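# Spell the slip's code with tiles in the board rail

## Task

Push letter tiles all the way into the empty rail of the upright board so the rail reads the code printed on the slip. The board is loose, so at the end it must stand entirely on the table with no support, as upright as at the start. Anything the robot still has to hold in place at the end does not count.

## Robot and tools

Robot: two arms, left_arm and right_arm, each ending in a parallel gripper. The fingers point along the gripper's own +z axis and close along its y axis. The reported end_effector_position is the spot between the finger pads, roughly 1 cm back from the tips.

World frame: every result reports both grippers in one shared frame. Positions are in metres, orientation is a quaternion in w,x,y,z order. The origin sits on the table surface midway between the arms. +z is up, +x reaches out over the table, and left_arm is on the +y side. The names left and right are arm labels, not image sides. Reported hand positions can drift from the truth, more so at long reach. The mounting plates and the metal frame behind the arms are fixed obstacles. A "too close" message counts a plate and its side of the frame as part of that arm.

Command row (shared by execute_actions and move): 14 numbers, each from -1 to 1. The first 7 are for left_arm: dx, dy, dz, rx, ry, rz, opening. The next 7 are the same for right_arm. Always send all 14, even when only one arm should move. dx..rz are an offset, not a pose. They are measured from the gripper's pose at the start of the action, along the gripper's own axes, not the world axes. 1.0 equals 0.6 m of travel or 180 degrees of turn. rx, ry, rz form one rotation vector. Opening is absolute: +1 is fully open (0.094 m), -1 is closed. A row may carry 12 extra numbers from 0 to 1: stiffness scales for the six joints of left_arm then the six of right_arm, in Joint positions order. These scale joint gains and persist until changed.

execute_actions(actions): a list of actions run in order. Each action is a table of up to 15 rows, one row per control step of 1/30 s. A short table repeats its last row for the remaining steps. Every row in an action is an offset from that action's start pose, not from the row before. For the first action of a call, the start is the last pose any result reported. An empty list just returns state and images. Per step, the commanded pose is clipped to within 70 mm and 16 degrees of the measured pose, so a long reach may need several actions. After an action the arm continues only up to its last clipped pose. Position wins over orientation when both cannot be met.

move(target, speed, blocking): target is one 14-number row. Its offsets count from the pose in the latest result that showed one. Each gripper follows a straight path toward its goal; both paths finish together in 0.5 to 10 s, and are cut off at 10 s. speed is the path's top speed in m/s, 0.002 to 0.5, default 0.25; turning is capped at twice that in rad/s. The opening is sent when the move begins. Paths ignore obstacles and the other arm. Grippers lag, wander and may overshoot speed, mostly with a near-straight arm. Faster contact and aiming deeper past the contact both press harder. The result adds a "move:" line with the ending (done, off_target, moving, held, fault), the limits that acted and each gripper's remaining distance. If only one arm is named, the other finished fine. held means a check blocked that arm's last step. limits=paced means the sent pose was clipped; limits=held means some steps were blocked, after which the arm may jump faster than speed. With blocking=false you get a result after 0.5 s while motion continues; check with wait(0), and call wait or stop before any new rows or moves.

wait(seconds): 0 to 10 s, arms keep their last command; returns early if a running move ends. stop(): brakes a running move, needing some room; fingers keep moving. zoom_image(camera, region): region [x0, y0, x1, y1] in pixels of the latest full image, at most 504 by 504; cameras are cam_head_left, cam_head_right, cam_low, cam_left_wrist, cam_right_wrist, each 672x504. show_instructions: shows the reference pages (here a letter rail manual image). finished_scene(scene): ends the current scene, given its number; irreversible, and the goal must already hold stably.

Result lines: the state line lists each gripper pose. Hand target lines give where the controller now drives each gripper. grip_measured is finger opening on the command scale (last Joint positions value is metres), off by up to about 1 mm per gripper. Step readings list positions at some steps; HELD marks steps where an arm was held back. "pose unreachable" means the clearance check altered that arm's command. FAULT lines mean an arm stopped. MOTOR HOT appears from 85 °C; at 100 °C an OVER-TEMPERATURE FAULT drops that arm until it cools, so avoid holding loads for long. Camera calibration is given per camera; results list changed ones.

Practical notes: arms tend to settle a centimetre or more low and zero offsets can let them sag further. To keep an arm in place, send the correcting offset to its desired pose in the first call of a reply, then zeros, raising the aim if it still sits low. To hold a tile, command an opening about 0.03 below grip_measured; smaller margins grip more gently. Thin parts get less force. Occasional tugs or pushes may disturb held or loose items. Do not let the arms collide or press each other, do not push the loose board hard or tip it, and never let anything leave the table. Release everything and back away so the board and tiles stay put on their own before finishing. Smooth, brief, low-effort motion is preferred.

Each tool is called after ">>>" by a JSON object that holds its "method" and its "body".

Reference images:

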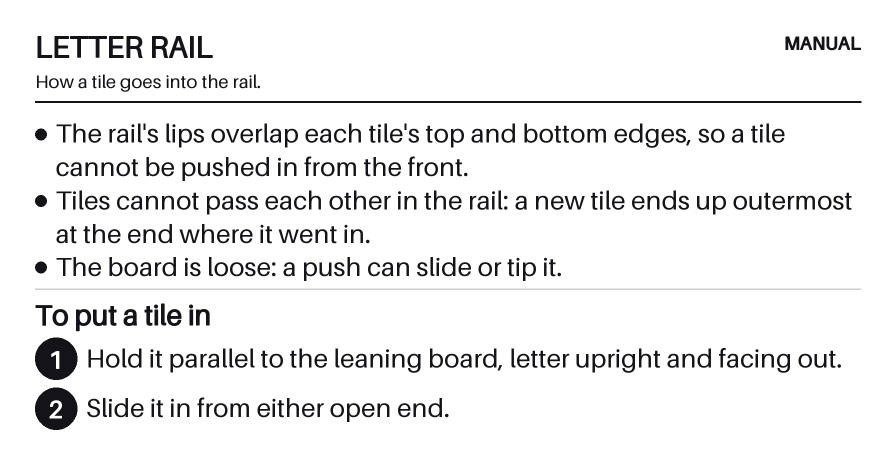

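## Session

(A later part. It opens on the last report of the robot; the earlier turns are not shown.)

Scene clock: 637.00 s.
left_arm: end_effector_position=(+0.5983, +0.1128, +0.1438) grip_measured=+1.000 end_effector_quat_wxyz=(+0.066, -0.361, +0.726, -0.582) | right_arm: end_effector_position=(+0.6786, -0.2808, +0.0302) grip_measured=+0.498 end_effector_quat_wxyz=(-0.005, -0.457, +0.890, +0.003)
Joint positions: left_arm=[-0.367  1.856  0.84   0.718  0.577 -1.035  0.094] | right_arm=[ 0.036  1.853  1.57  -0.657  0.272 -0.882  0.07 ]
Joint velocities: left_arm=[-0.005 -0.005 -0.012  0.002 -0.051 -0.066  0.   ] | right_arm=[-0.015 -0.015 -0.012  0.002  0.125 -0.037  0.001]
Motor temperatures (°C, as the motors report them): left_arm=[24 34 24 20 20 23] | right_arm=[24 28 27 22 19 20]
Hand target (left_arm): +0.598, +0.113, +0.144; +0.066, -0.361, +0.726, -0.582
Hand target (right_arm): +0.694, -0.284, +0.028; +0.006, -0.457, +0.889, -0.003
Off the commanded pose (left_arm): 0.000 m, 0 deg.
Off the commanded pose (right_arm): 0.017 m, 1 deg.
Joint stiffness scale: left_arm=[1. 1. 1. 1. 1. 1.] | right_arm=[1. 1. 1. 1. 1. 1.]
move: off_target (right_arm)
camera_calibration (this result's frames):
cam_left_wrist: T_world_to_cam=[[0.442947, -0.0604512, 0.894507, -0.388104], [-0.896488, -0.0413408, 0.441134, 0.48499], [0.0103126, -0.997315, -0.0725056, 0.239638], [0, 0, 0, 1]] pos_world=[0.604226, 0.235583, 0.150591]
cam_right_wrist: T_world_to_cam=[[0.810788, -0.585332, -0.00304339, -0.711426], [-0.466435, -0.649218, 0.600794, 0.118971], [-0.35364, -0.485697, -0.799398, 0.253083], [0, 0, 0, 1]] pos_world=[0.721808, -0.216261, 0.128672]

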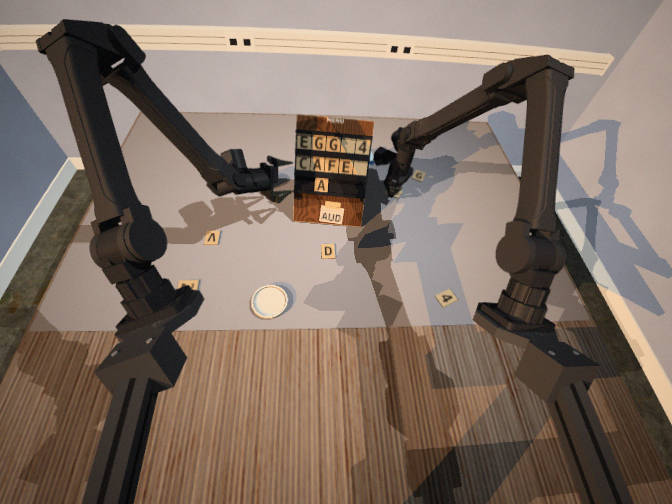

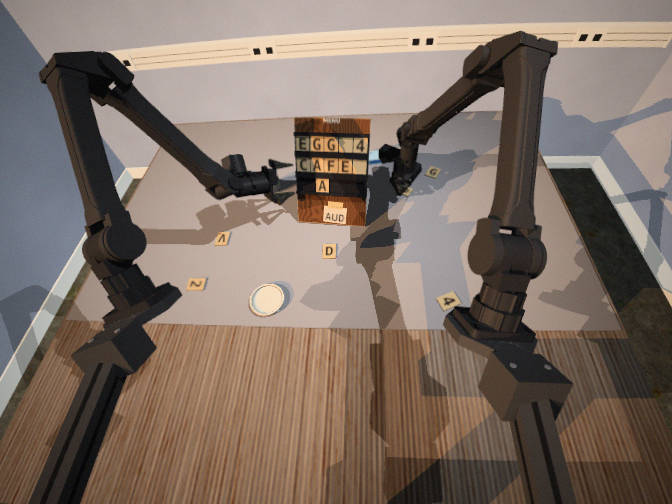

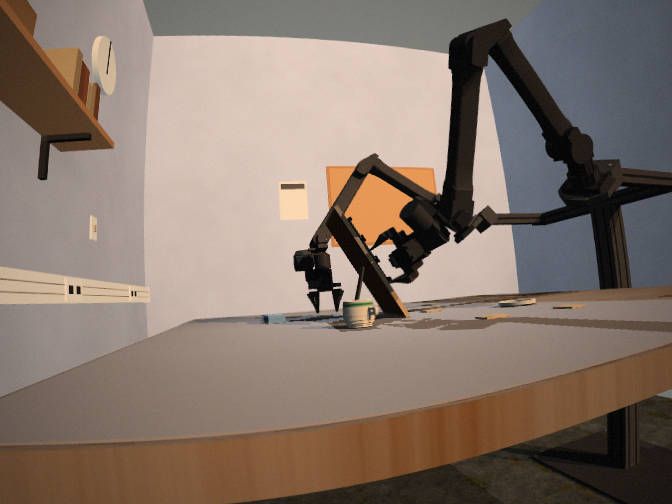

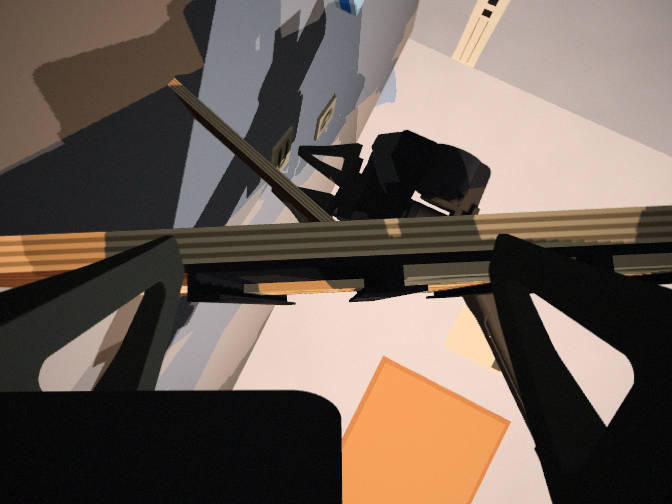

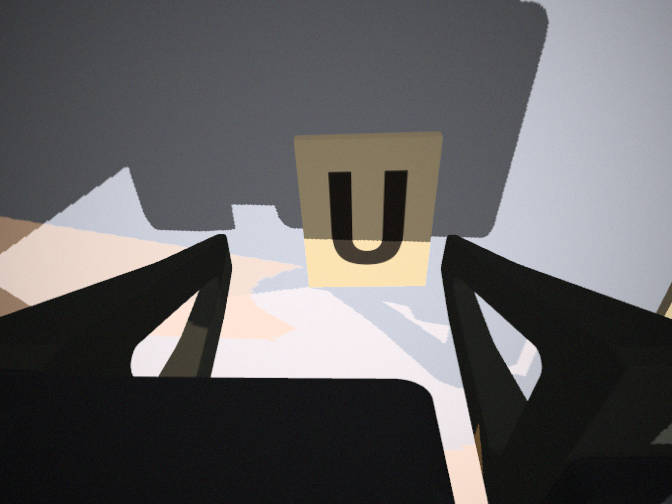

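>>> {"method": "move", "body": {"target": [0,0,0,0,0,0,1,-0.017,-0.035,0.024,0.006,-0.005,0,0.5], "speed": 0.05}}

Scene clock: 646.57 s.
left_arm: end_effector_position=(+0.5983, +0.1128, +0.1438) grip_measured=+1.000 end_effector_quat_wxyz=(+0.066, -0.361, +0.726, -0.582) | right_arm: end_effector_position=(+0.6872, -0.2802, +0.0202) grip_measured=+0.498 end_effector_quat_wxyz=(-0.002, -0.457, +0.890, +0.004)
Joint positions: left_arm=[-0.367  1.856  0.84   0.718  0.577 -1.035  0.094] | right_arm=[ 0.031  1.884  1.608 -0.657  0.266 -0.888  0.07 ]
Joint velocities: left_arm=[-0.005 -0.015 -0.017  0.012 -0.007 -0.051  0.   ] | right_arm=[-0.005  0.005 -0.002 -0.007  0.051  0.022 -0.001]
Motor temperatures (°C, as the motors report them): left_arm=[24 34 24 20 20 23] | right_arm=[24 28 28 22 19 20]
Hand target (left_arm): +0.598, +0.113, +0.144; +0.066, -0.361, +0.726, -0.582
Hand target (right_arm): +0.701, -0.285, +0.016; +0.006, -0.457, +0.889, -0.002
Off the commanded pose (left_arm): 0.000 m, 0 deg.
Off the commanded pose (right_arm): 0.016 m, 1 deg.
Joint stiffness scale: left_arm=[1. 1. 1. 1. 1. 1.] | right_arm=[1. 1. 1. 1. 1. 1.]
move: off_target (right_arm)
camera_calibration (this result's frames):
cam_left_wrist: T_world_to_cam=[[0.442947, -0.0604512, 0.894507, -0.388104], [-0.896488, -0.0413408, 0.441134, 0.48499], [0.0103126, -0.997315, -0.0725056, 0.239638], [0, 0, 0, 1]] pos_world=[0.604226, 0.235583, 0.150591]
cam_right_wrist: T_world_to_cam=[[0.81068, -0.585488, -0.00145531, -0.718109], [-0.469476, -0.651528, 0.595905, 0.130927], [-0.349844, -0.482405, -0.803053, 0.246811], [0, 0, 0, 1]] pos_world=[0.729969, -0.216078, 0.119137]

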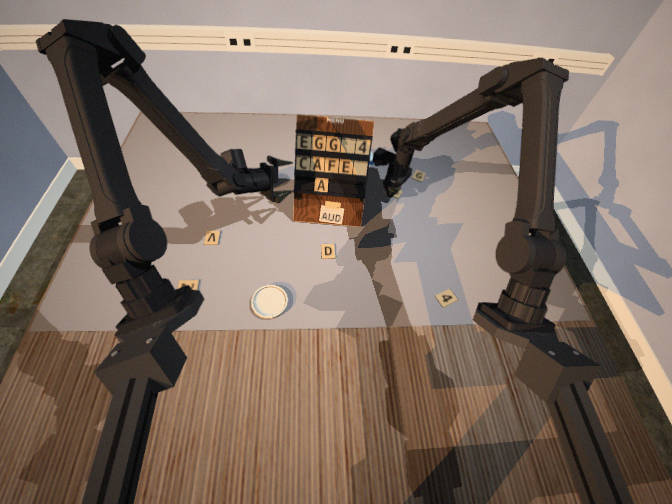

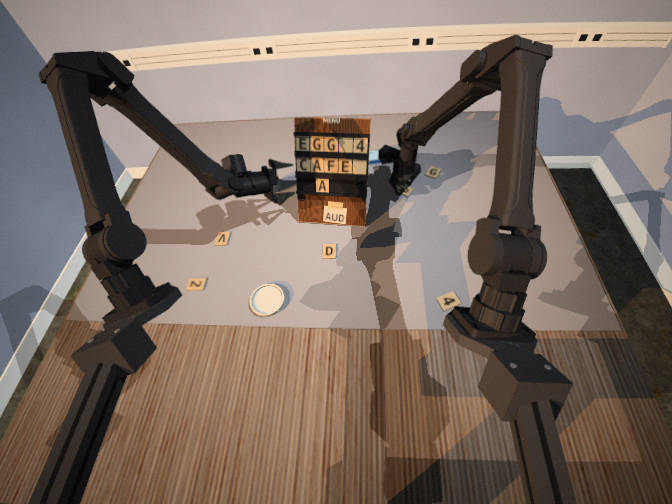

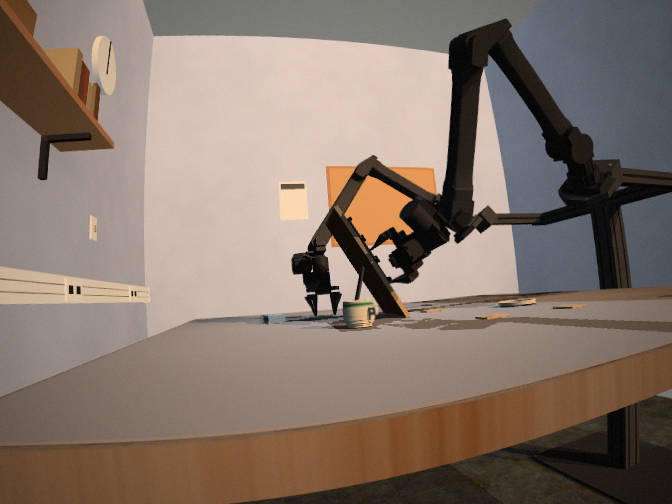

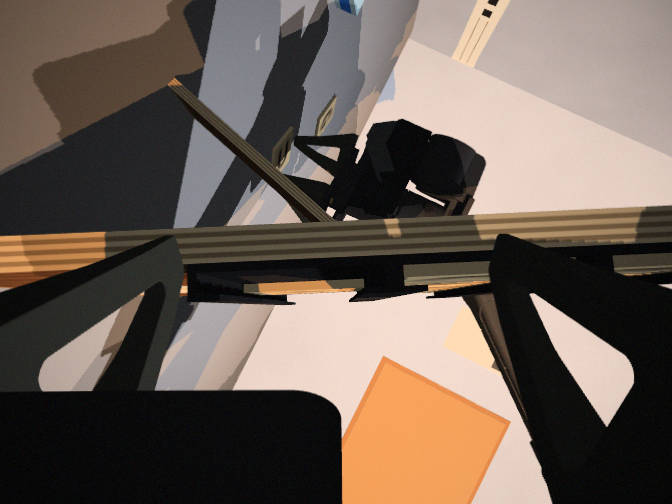

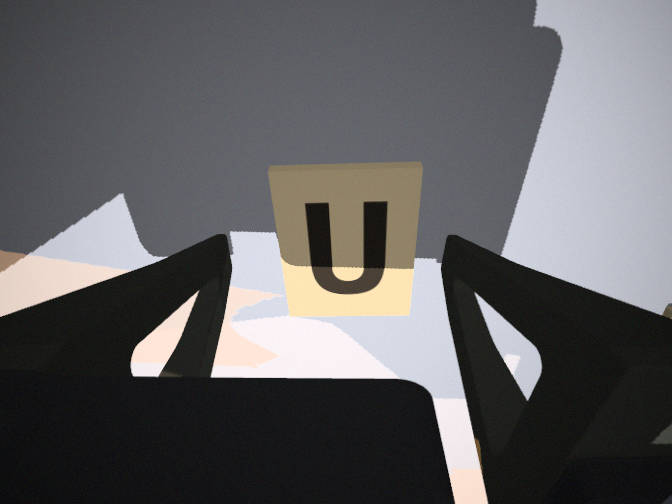

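>>> {"method": "execute_actions", "body": {"actions": [[[0,0,0,0,0,0,1,-0.005,-0.021,0.010,0.004,-0.003,0,0.5],[0,0,0,0,0,0,1,-0.005,-0.021,0.012,0.004,-0.003,0,0.5],[0,0,0,0,0,0,1,-0.005,-0.021,0.014,0.004,-0.003,0,0.5],[0,0,0,0,0,0,1,-0.005,-0.021,0.016,0.004,-0.003,0,0.5]]]}}

Scene clock: 654.93 s.
left_arm: end_effector_position=(+0.5983, +0.1128, +0.1438) grip_measured=+1.000 end_effector_quat_wxyz=(+0.066, -0.361, +0.726, -0.582) | right_arm: end_effector_position=(+0.6857, -0.2803, +0.0170) grip_measured=+0.498 end_effector_quat_wxyz=(-0.003, -0.457, +0.889, +0.006)
Joint positions: left_arm=[-0.367  1.856  0.84   0.718  0.577 -1.035  0.094] | right_arm=[ 0.028  1.89   1.609 -0.656  0.261 -0.889  0.07 ]
Joint velocities: left_arm=[-0.005 -0.005 -0.012  0.002  0.022 -0.007  0.   ] | right_arm=[-0.005 -0.005 -0.007  0.012 -0.007 -0.022  0.   ]
Motor temperatures (°C, as the motors report them): left_arm=[24 34 24 20 20 23] | right_arm=[24 28 28 22 19 20]
Hand target (left_arm): +0.598, +0.113, +0.144; +0.066, -0.361, +0.726, -0.582
Hand target (right_arm): +0.699, -0.285, +0.011; +0.005, -0.457, +0.890, +0.000
Off the commanded pose (left_arm): 0.000 m, 0 deg.
Off the commanded pose (right_arm): 0.016 m, 1 deg.
Joint stiffness scale: left_arm=[1. 1. 1. 1. 1. 1.] | right_arm=[1. 1. 1. 1. 1. 1.]
Step readings (end_effector_position):
0: left_arm (+0.5983, +0.1128, +0.1438) | right_arm (+0.6872, -0.2802, +0.0202)
1: left_arm (+0.5983, +0.1128, +0.1438) | right_arm (+0.6872, -0.2799, +0.0202)
2: left_arm (+0.5983, +0.1128, +0.1438) | right_arm (+0.6872, -0.2797, +0.0202)
4: left_arm (+0.5983, +0.1128, +0.1438) | right_arm (+0.6869, -0.2796, +0.0197)
8: left_arm (+0.5983, +0.1128, +0.1438) | right_arm (+0.6858, -0.2800, +0.0181)
15: end_effector_position above
camera_calibration (this result's frames):
cam_left_wrist: T_world_to_cam=[[0.442947, -0.0604512, 0.894507, -0.388104], [-0.896488, -0.0413408, 0.441134, 0.48499], [0.0103126, -0.997315, -0.0725056, 0.239638], [0, 0, 0, 1]] pos_world=[0.604226, 0.235583, 0.150591]
cam_right_wrist: T_world_to_cam=[[0.811093, -0.584876, -0.00695701, -0.716918], [-0.466392, -0.653869, 0.595763, 0.129299], [-0.352996, -0.479975, -0.80313, 0.246545], [0, 0, 0, 1]] pos_world=[0.72882, -0.216428, 0.115988]

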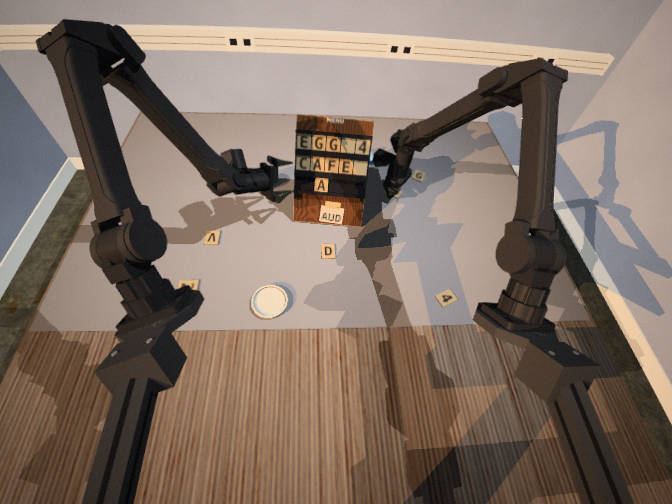

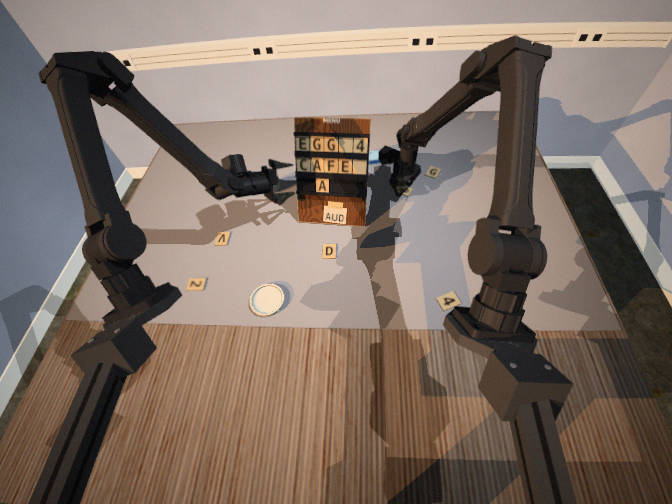

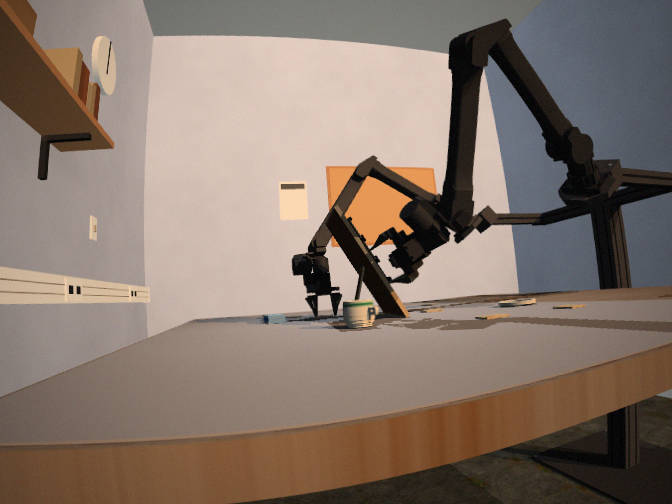

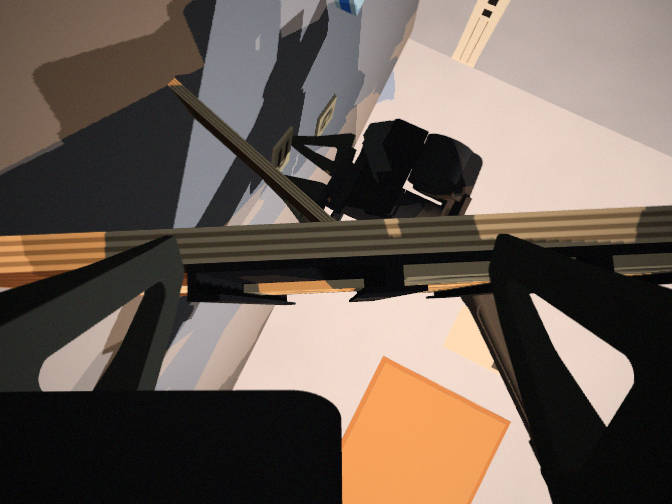

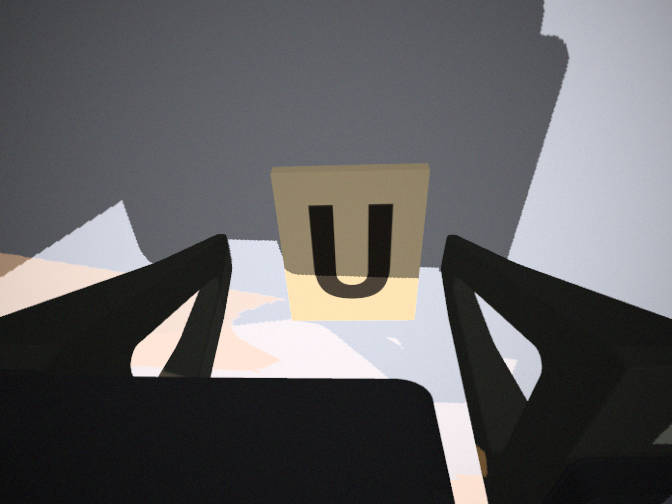

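>>> {"method": "execute_actions", "body": {"actions": [[[0,0,0,0,0,0,1,0,0,0,0,0,0,0.1],[0,0,0,0,0,0,1,0,0,0,0,0,0,0.1],[0,0,0,0,0,0,1,0,0,0,0,0,0,0.1],[0,0,0,0,0,0,1,0,0,0,0,0,0,0.1],[0,0,0,0,0,0,1,0,0,0,0,0,0,0.1],[0,0,0,0,0,0,1,0,0,0,0,0,0,0.1],[0,0,0,0,0,0,1,0,0,0,0,0,0,0.0],[0,0,0,0,0,0,1,0,0,0,0,0,0,0.0],[0,0,0,0,0,0,1,0,0,0,0,0,0,0.0],[0,0,0,0,0,0,1,0,0,0,0,0,0,-0.13]],[[0,0,0,0,0,0,1,0,0,0,0,0,0,-0.13],[0,0,0,0,0,0,1,0,0,0,0,0,0,-0.13],[0,0,0,0,0,0,1,0,0,0,0,0,0,-0.13],[0,0,0,0,0,0,1,0,0,0,0,0,0,-0.13],[0,0,0,0,0,0,1,0,0,0,0,0,0,-0.13],[0,0,0,0,0,0,1,0,0,-0.02,0,0,0,-0.13],[0,0,0,0,0,0,1,0,0,-0.03,0,0,0,-0.13],[0,0,0,0,0,0,1,0,0,-0.04,0,0,0,-0.13],[0,0,0,0,0,0,1,0,0,-0.05,0,0,0,-0.13],[0,0,0,0,0,0,1,0,0,-0.06,0,0,0,-0.13],[0,0,0,0,0,0,1,0,0,-0.07,0,0,0,-0.13]]]}}

>>> {"method": "move", "body": {"target": [0,0,0,0,0,0,1,0.097,0.25,-0.167,0.181,-0.308,0.299,-0.13], "speed": 0.3}}

Scene clock: 679.70 s.
left_arm: end_effector_position=(+0.5983, +0.1128, +0.1438) grip_measured=+1.000 end_effector_quat_wxyz=(+0.066, -0.361, +0.726, -0.582) | right_arm: end_effector_position=(+0.6773, -0.2852, +0.0393) grip_measured=-0.102 end_effector_quat_wxyz=(-0.015, -0.461, +0.887, +0.009)
Joint positions: left_arm=[-0.367  1.856  0.84   0.718  0.577 -1.035  0.094] | right_arm=[ 0.033  1.839  1.578 -0.703  0.268 -0.888  0.042]
Joint velocities: left_arm=[-0.015 -0.005  0.002 -0.012  0.051  0.066  0.   ] | right_arm=[ 0.034 -0.21   0.007  0.007 -0.066  0.007 -0.001]
Motor temperatures (°C, as the motors report them): left_arm=[24 34 24 20 20 23] | right_arm=[24 29 29 22 19 20]
Hand target (left_arm): +0.598, +0.113, +0.144; +0.066, -0.361, +0.726, -0.582
Hand target (right_arm): +0.686, -0.281, +0.059; -0.003, -0.457, +0.889, +0.007
Off the commanded pose (left_arm): 0.000 m, 0 deg.
Off the commanded pose (right_arm): 0.022 m, 2 deg.
Joint stiffness scale: left_arm=[1. 1. 1. 1. 1. 1.] | right_arm=[1. 1. 1. 1. 1. 1.]
Step readings (end_effector_position; steps 1 to 15: 1st action; 16 to 30: 2nd action):
0: left_arm (+0.5983, +0.1128, +0.1438) | right_arm (+0.6857, -0.2803, +0.0170)
1: left_arm (+0.5983, +0.1128, +0.1438) | right_arm (+0.6857, -0.2803, +0.0170)
2: left_arm (+0.5983, +0.1128, +0.1438) | right_arm (+0.6857, -0.2803, +0.0170)
4: left_arm (+0.5983, +0.1128, +0.1438) | right_arm (+0.6857, -0.2803, +0.0170)
8: left_arm (+0.5983, +0.1128, +0.1438) | right_arm (+0.6857, -0.2803, +0.0170)
15: left_arm (+0.5983, +0.1128, +0.1438) | right_arm (+0.6857, -0.2803, +0.0170)
16: left_arm (+0.5983, +0.1128, +0.1438) | right_arm (+0.6857, -0.2803, +0.0170)
17: left_arm (+0.5983, +0.1128, +0.1438) | right_arm (+0.6857, -0.2803, +0.0170)
19: left_arm (+0.5983, +0.1128, +0.1438) | right_arm (+0.6857, -0.2803, +0.0170)
23: left_arm (+0.5983, +0.1128, +0.1438) | right_arm (+0.6830, -0.2810, +0.0179)
30: end_effector_position above
camera_calibration (this result's frames):
cam_left_wrist: T_world_to_cam=[[0.442947, -0.0604512, 0.894507, -0.388104], [-0.896488, -0.0413408, 0.441134, 0.48499], [0.0103126, -0.997315, -0.0725056, 0.239638], [0, 0, 0, 1]] pos_world=[0.604226, 0.235583, 0.150591]
cam_right_wrist: T_world_to_cam=[[0.816367, -0.577085, -0.0227416, -0.713614], [-0.445524, -0.654335, 0.611027, 0.0940649], [-0.367495, -0.488691, -0.791283, 0.265975], [0, 0, 0, 1]] pos_world=[0.722224, -0.220287, 0.136756]

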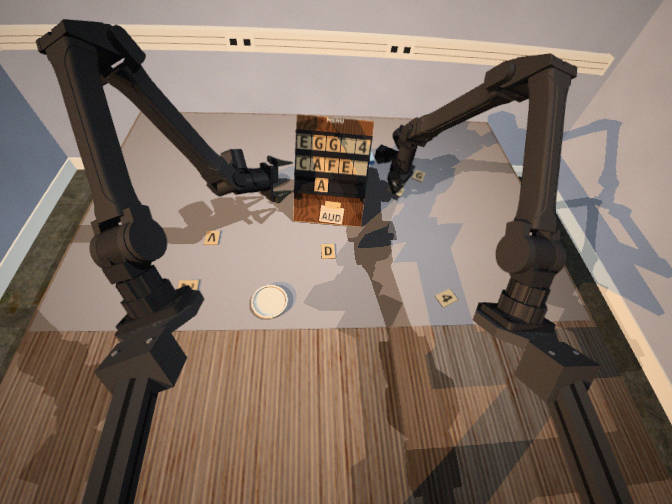

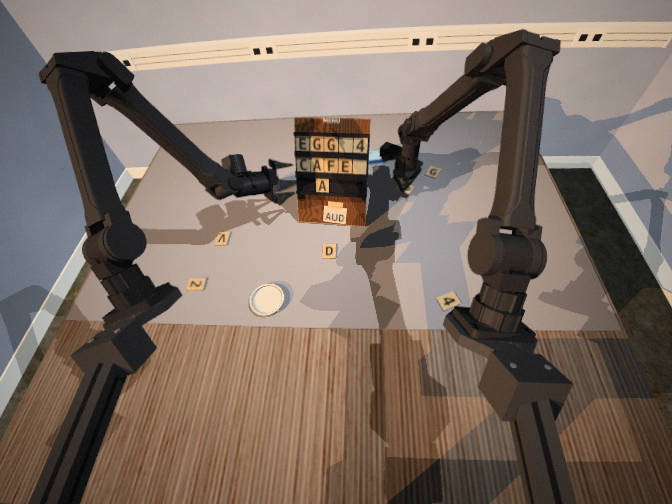

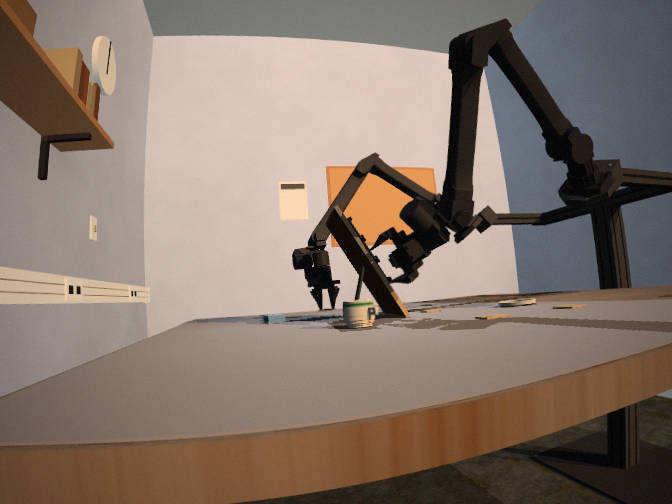

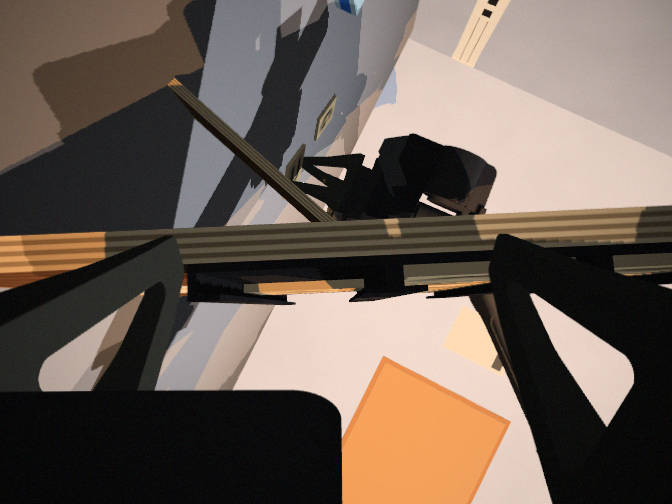

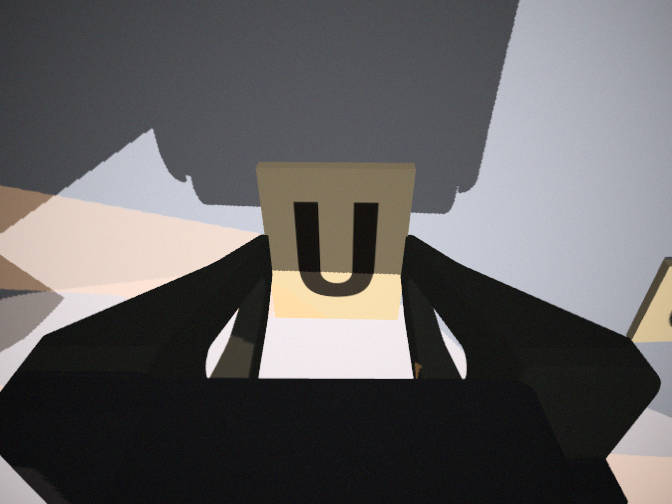

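Scene clock: 682.63 s.
left_arm: end_effector_position=(+0.5983, +0.1128, +0.1438) grip_measured=+1.000 end_effector_quat_wxyz=(+0.066, -0.361, +0.726, -0.582) | right_arm: end_effector_position=(+0.5283, -0.2472, +0.1419) grip_measured=-0.102 end_effector_quat_wxyz=(+0.494, +0.031, +0.868, -0.033)
Joint positions: left_arm=[-0.367  1.856  0.84   0.718  0.577 -1.035  0.094] | right_arm=[ 0.235  1.784  0.552  1.397  0.475 -0.224  0.042]
Joint velocities: left_arm=[ 0.005 -0.005  0.012  0.002  0.051 -0.066  0.   ] | right_arm=[ 0.005 -0.005  0.002  0.007 -0.066  0.007  0.   ]
Motor temperatures (°C, as the motors report them): left_arm=[24 34 24 20 20 23] | right_arm=[24 29 28 22 19 20]
Hand target (left_arm): +0.598, +0.113, +0.144; +0.066, -0.361, +0.726, -0.582
Hand target (right_arm): +0.525, -0.244, +0.142; +0.496, +0.038, +0.867, -0.027
Off the commanded pose (left_arm): 0.000 m, 0 deg.
Off the commanded pose (right_arm): 0.005 m, 1 deg.
Joint stiffness scale: left_arm=[1. 1. 1. 1. 1. 1.] | right_arm=[1. 1. 1. 1. 1. 1.]
move: done
camera_calibration (this result's frames):
cam_left_wrist: T_world_to_cam=[[0.442947, -0.0604512, 0.894507, -0.388104], [-0.896488, -0.0413408, 0.441134, 0.48499], [0.0103126, -0.997315, -0.0725056, 0.239638], [0, 0, 0, 1]] pos_world=[0.604226, 0.235583, 0.150591]
cam_right_wrist: T_world_to_cam=[[-0.094713, -0.995103, 0.0282627, -0.196965], [-0.919142, 0.076508, -0.386424, 0.56228], [0.38237, -0.0625768, -0.921888, 0.0386552], [0, 0, 0, 1]] pos_world=[0.48338, -0.2366, 0.258481]

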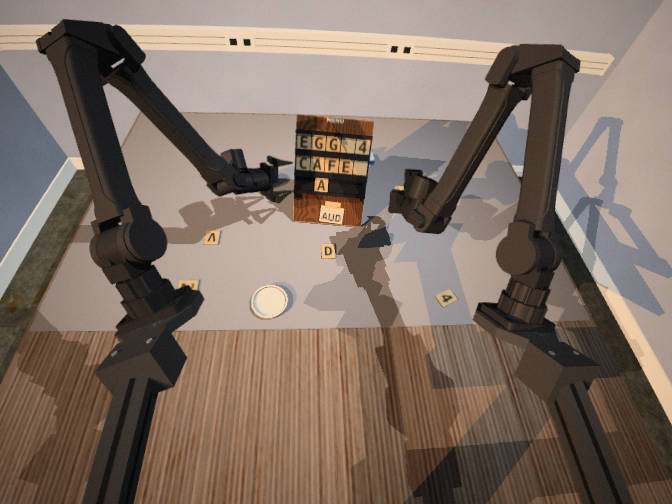

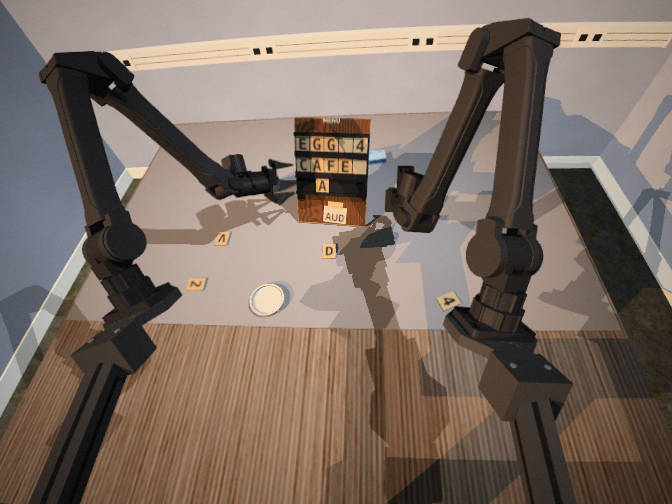

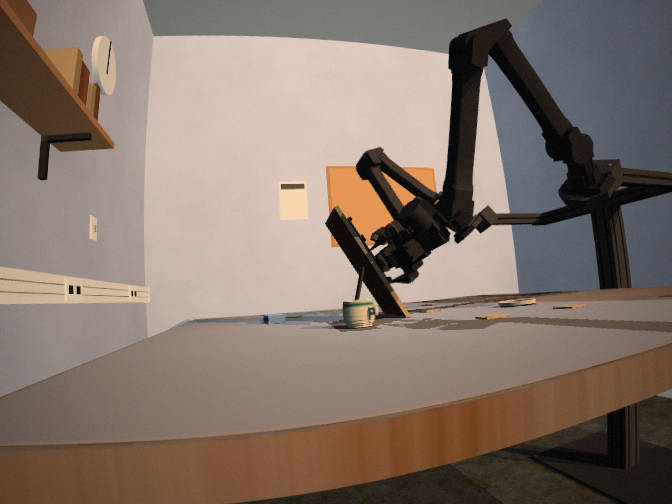

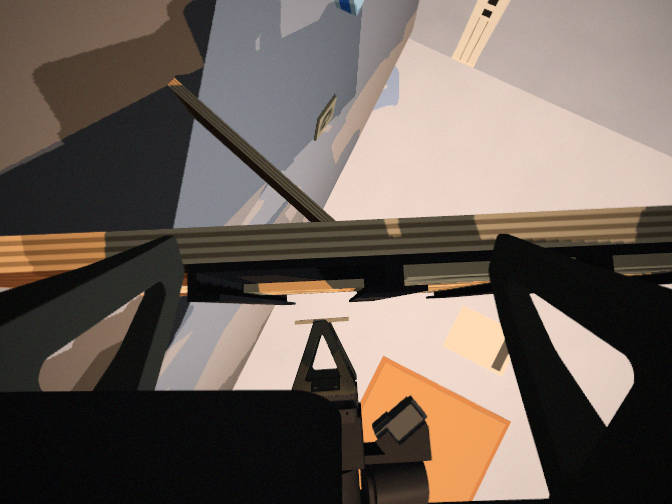

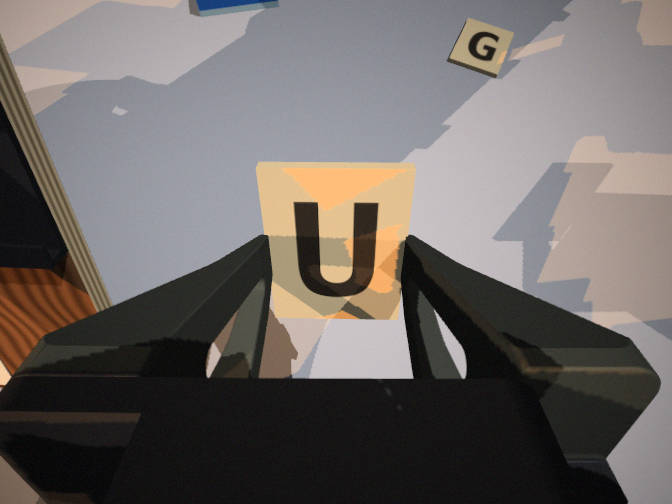

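>>> {"method": "move", "body": {"target": [0,0,0,0,0,0,1,-0.006,0.1365,0.0395,-0.0034,-0.010,0.006,-0.13], "speed": 0.08}}

>>> {"method": "zoom_image", "body": {"camera": "cam_left_wrist", "region": [240, 260, 400, 340]}}

Scene clock: 697.07 s.
left_arm: end_effector_position=(+0.5983, +0.1128, +0.1438) grip_measured=+1.000 end_effector_quat_wxyz=(+0.066, -0.361, +0.726, -0.582) | right_arm: end_effector_position=(+0.5605, -0.1737, +0.1364) grip_measured=-0.102 end_effector_quat_wxyz=(+0.513, +0.047, +0.857, -0.023)
Joint positions: left_arm=[-0.367  1.856  0.84   0.718  0.577 -1.035  0.094] | right_arm=[ 0.364  1.895  0.728  1.395  0.59  -0.237  0.042]
Joint velocities: left_arm=[-0.005  0.005 -0.002  0.012  0.022 -0.007  0.   ] | right_arm=[-0.005 -0.015 -0.002 -0.007  0.081  0.022  0.   ]
Motor temperatures (°C, as the motors report them): left_arm=[24 35 24 20 20 23] | right_arm=[24 28 27 22 19 20]
Hand target (left_arm): +0.598, +0.113, +0.144; +0.066, -0.361, +0.726, -0.582
Hand target (right_arm): +0.557, -0.167, +0.131; +0.508, +0.036, +0.860, -0.024
Off the commanded pose (left_arm): 0.000 m, 0 deg.
Off the commanded pose (right_arm): 0.009 m, 1 deg.
Joint stiffness scale: left_arm=[1. 1. 1. 1. 1. 1.] | right_arm=[1. 1. 1. 1. 1. 1.]
move: done
camera_calibration (this result's frames):
cam_left_wrist: T_world_to_cam=[[0.442947, -0.0604512, 0.894507, -0.388104], [-0.896488, -0.0413408, 0.441134, 0.48499], [0.0103126, -0.997315, -0.0725056, 0.239638], [0, 0, 0, 1]] pos_world=[0.604226, 0.235583, 0.150591]
cam_right_wrist: T_world_to_cam=[[-0.11251, -0.993616, -0.00834245, -0.105416], [-0.898727, 0.10534, -0.425669, 0.583029], [0.42383, -0.0403945, -0.90484, 0.0041738], [0, 0, 0, 1]] pos_world=[0.510354, -0.165991, 0.251075]

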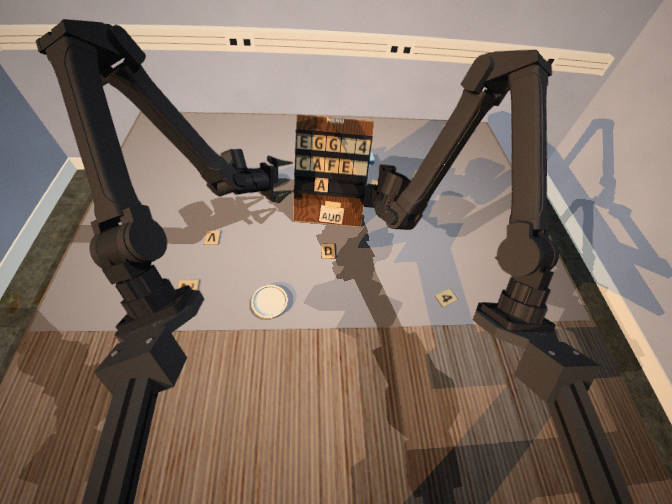

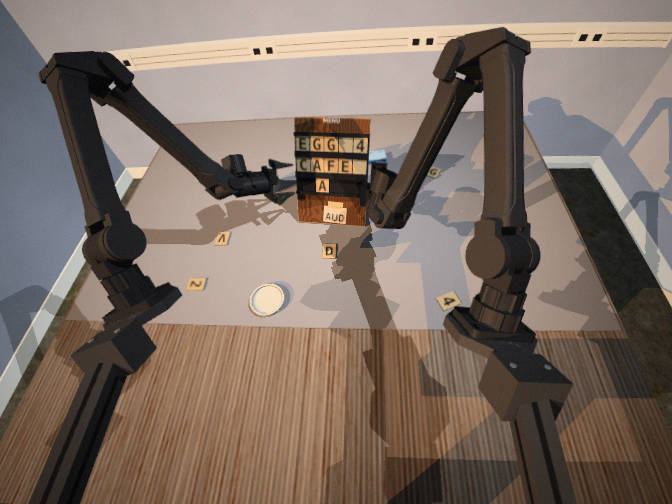

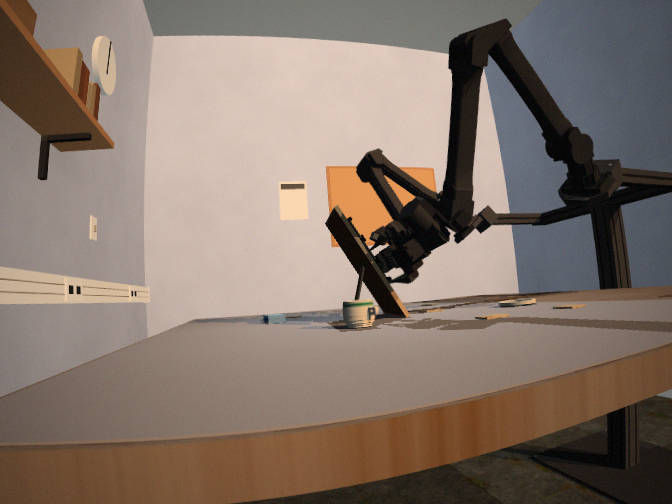

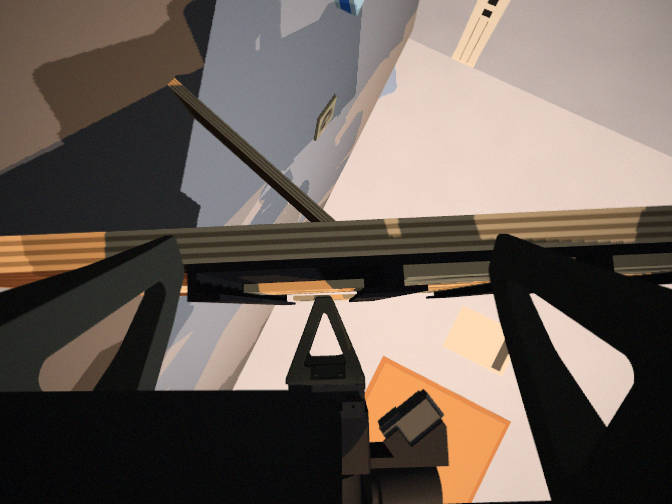

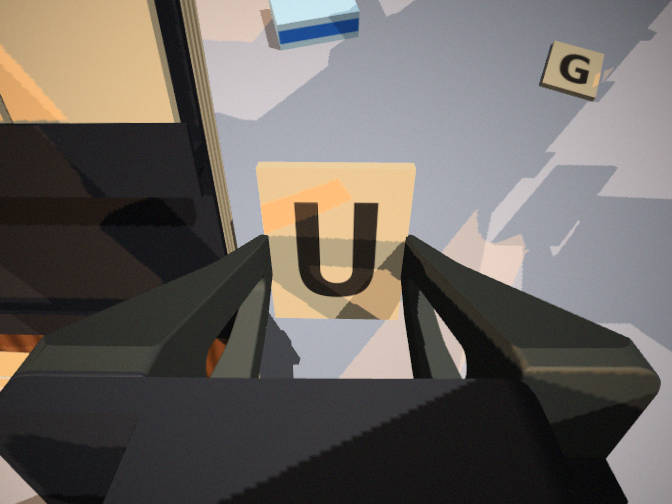

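Region (240, 260, 400, 340) of cam_left_wrist's 672x504 image, scaled by 3.150, with more detail than that image has.

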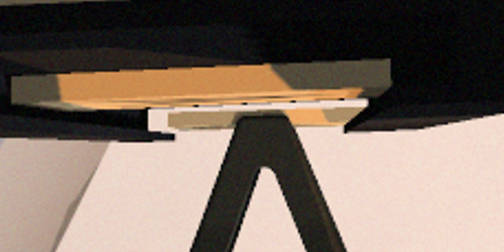

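>>> {"method": "execute_actions", "body": {"actions": [[[0,0,0,0,0,0,1,0.0125,0.011,-0.0007,-0.0029,0.0035,-0.0065,-0.13],[0,0,0,0,0,0,1,0.0135,0.013,-0.0007,-0.0029,0.0035,-0.0065,-0.13],[0,0,0,0,0,0,1,0.0145,0.015,-0.0007,-0.0029,0.0035,-0.0065,-0.13],[0,0,0,0,0,0,1,0.0155,0.017,-0.0007,-0.0029,0.0035,-0.0065,-0.13],[0,0,0,0,0,0,1,0.0163,0.019,-0.0007,-0.0029,0.0035,-0.0065,-0.13],[0,0,0,0,0,0,1,0.0163,0.021,-0.0007,-0.0029,0.0035,-0.0065,-0.13],[0,0,0,0,0,0,1,0.0163,0.023,-0.0007,-0.0029,0.0035,-0.0065,-0.13],[0,0,0,0,0,0,1,0.0163,0.025,-0.0007,-0.0029,0.0035,-0.0065,-0.13],[0,0,0,0,0,0,1,0.0163,0.0265,-0.0007,-0.0029,0.0035,-0.0065,-0.13]]]}}

>>> {"method": "zoom_image", "body": {"camera": "cam_left_wrist", "region": [240, 260, 400, 340]}}

Scene clock: 710.90 s.
left_arm: end_effector_position=(+0.5983, +0.1128, +0.1438) grip_measured=+1.000 end_effector_quat_wxyz=(+0.066, -0.361, +0.726, -0.582) | right_arm: end_effector_position=(+0.5591, -0.1644, +0.1318) grip_measured=-0.102 end_effector_quat_wxyz=(+0.510, +0.045, +0.858, -0.024)
Joint positions: left_arm=[-0.367  1.856  0.84   0.718  0.577 -1.035  0.094] | right_arm=[ 0.379  1.916  0.745  1.395  0.605 -0.241  0.042]
Joint velocities: left_arm=[-0.005 -0.005 -0.007 -0.007  0.066 -0.007  0.   ] | right_arm=[ 0.005 -0.005  0.007 -0.012 -0.007  0.007 -0.001]
Motor temperatures (°C, as the motors report them): left_arm=[24 35 24 20 20 23] | right_arm=[24 27 26 22 19 20]
Hand target (left_arm): +0.598, +0.113, +0.144; +0.066, -0.361, +0.726, -0.582
Hand target (right_arm): +0.557, -0.157, +0.128; +0.508, +0.036, +0.860, -0.024
Off the commanded pose (left_arm): 0.000 m, 0 deg.
Off the commanded pose (right_arm): 0.008 m, 1 deg.
Joint stiffness scale: left_arm=[1. 1. 1. 1. 1. 1.] | right_arm=[1. 1. 1. 1. 1. 1.]
Step readings (end_effector_position):
0: left_arm (+0.5983, +0.1128, +0.1438) | right_arm (+0.5605, -0.1737, +0.1364)
1: left_arm (+0.5983, +0.1128, +0.1438) | right_arm (+0.5605, -0.1737, +0.1364)
2: left_arm (+0.5983, +0.1128, +0.1438) | right_arm (+0.5604, -0.1738, +0.1362)
4: left_arm (+0.5983, +0.1128, +0.1438) | right_arm (+0.5601, -0.1738, +0.1352)
8: left_arm (+0.5983, +0.1128, +0.1438) | right_arm (+0.5598, -0.1709, +0.1318)
15: end_effector_position above
camera_calibration (this result's frames):
cam_left_wrist: T_world_to_cam=[[0.442947, -0.0604512, 0.894507, -0.388104], [-0.896488, -0.0413408, 0.441134, 0.48499], [0.0103126, -0.997315, -0.0725056, 0.239638], [0, 0, 0, 1]] pos_world=[0.604226, 0.235583, 0.150591]
cam_right_wrist: T_world_to_cam=[[-0.10973, -0.993948, -0.0051679, -0.0983424], [-0.901481, 0.101709, -0.4207, 0.579132], [0.418679, -0.0415046, -0.907185, 0.00396672], [0, 0, 0, 1]] pos_world=[0.509625, -0.156486, 0.246731]

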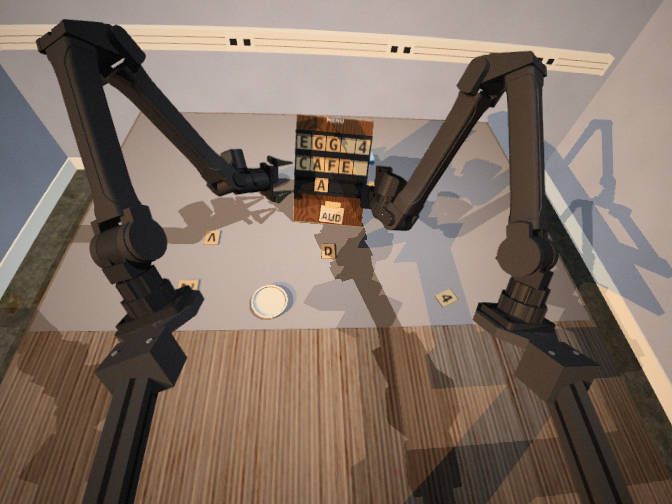

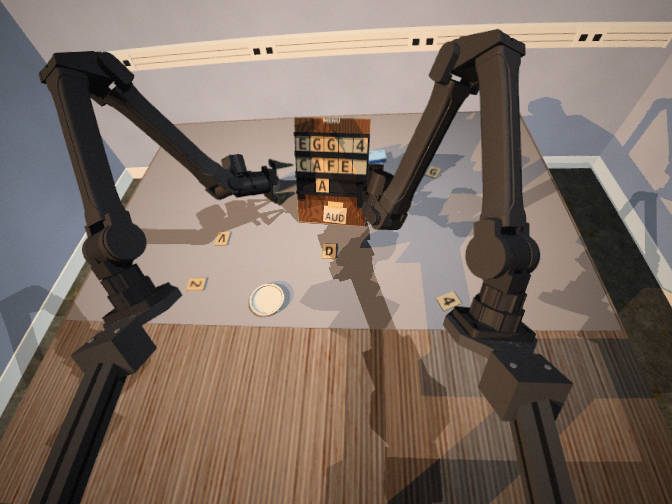

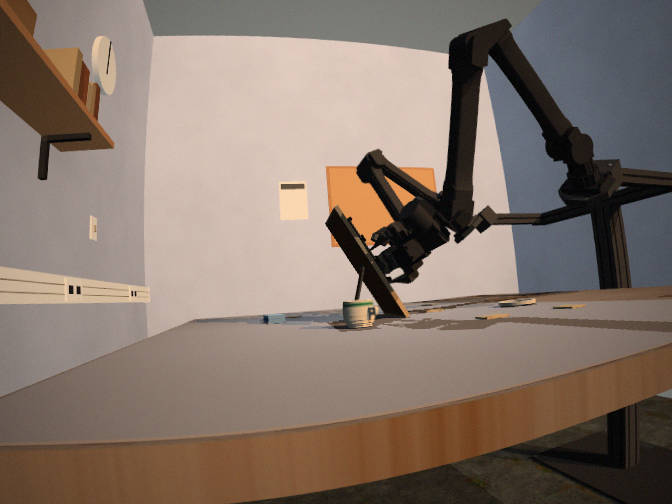

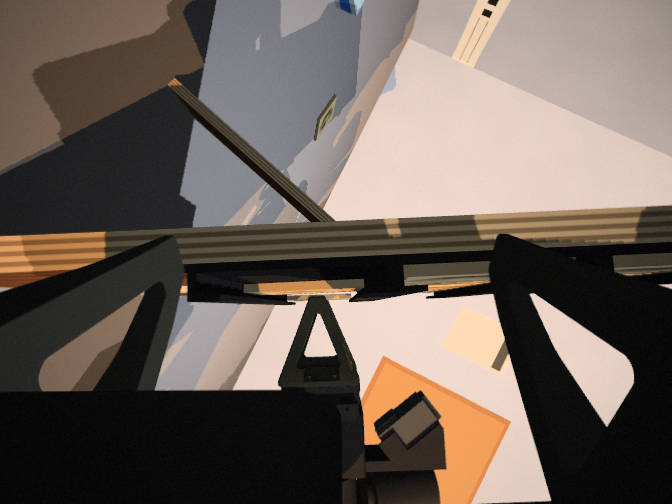

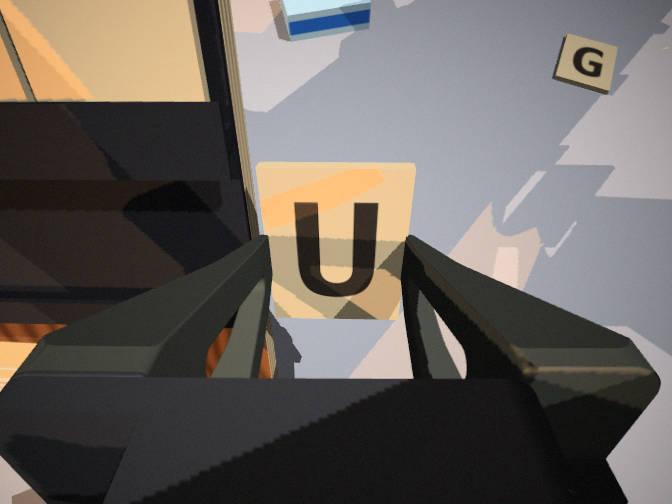

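Region (240, 260, 400, 340) of cam_left_wrist's 672x504 image, scaled by 3.150, with more detail than that image has.

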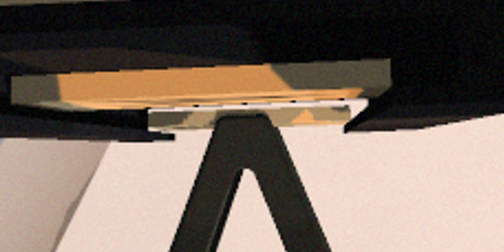

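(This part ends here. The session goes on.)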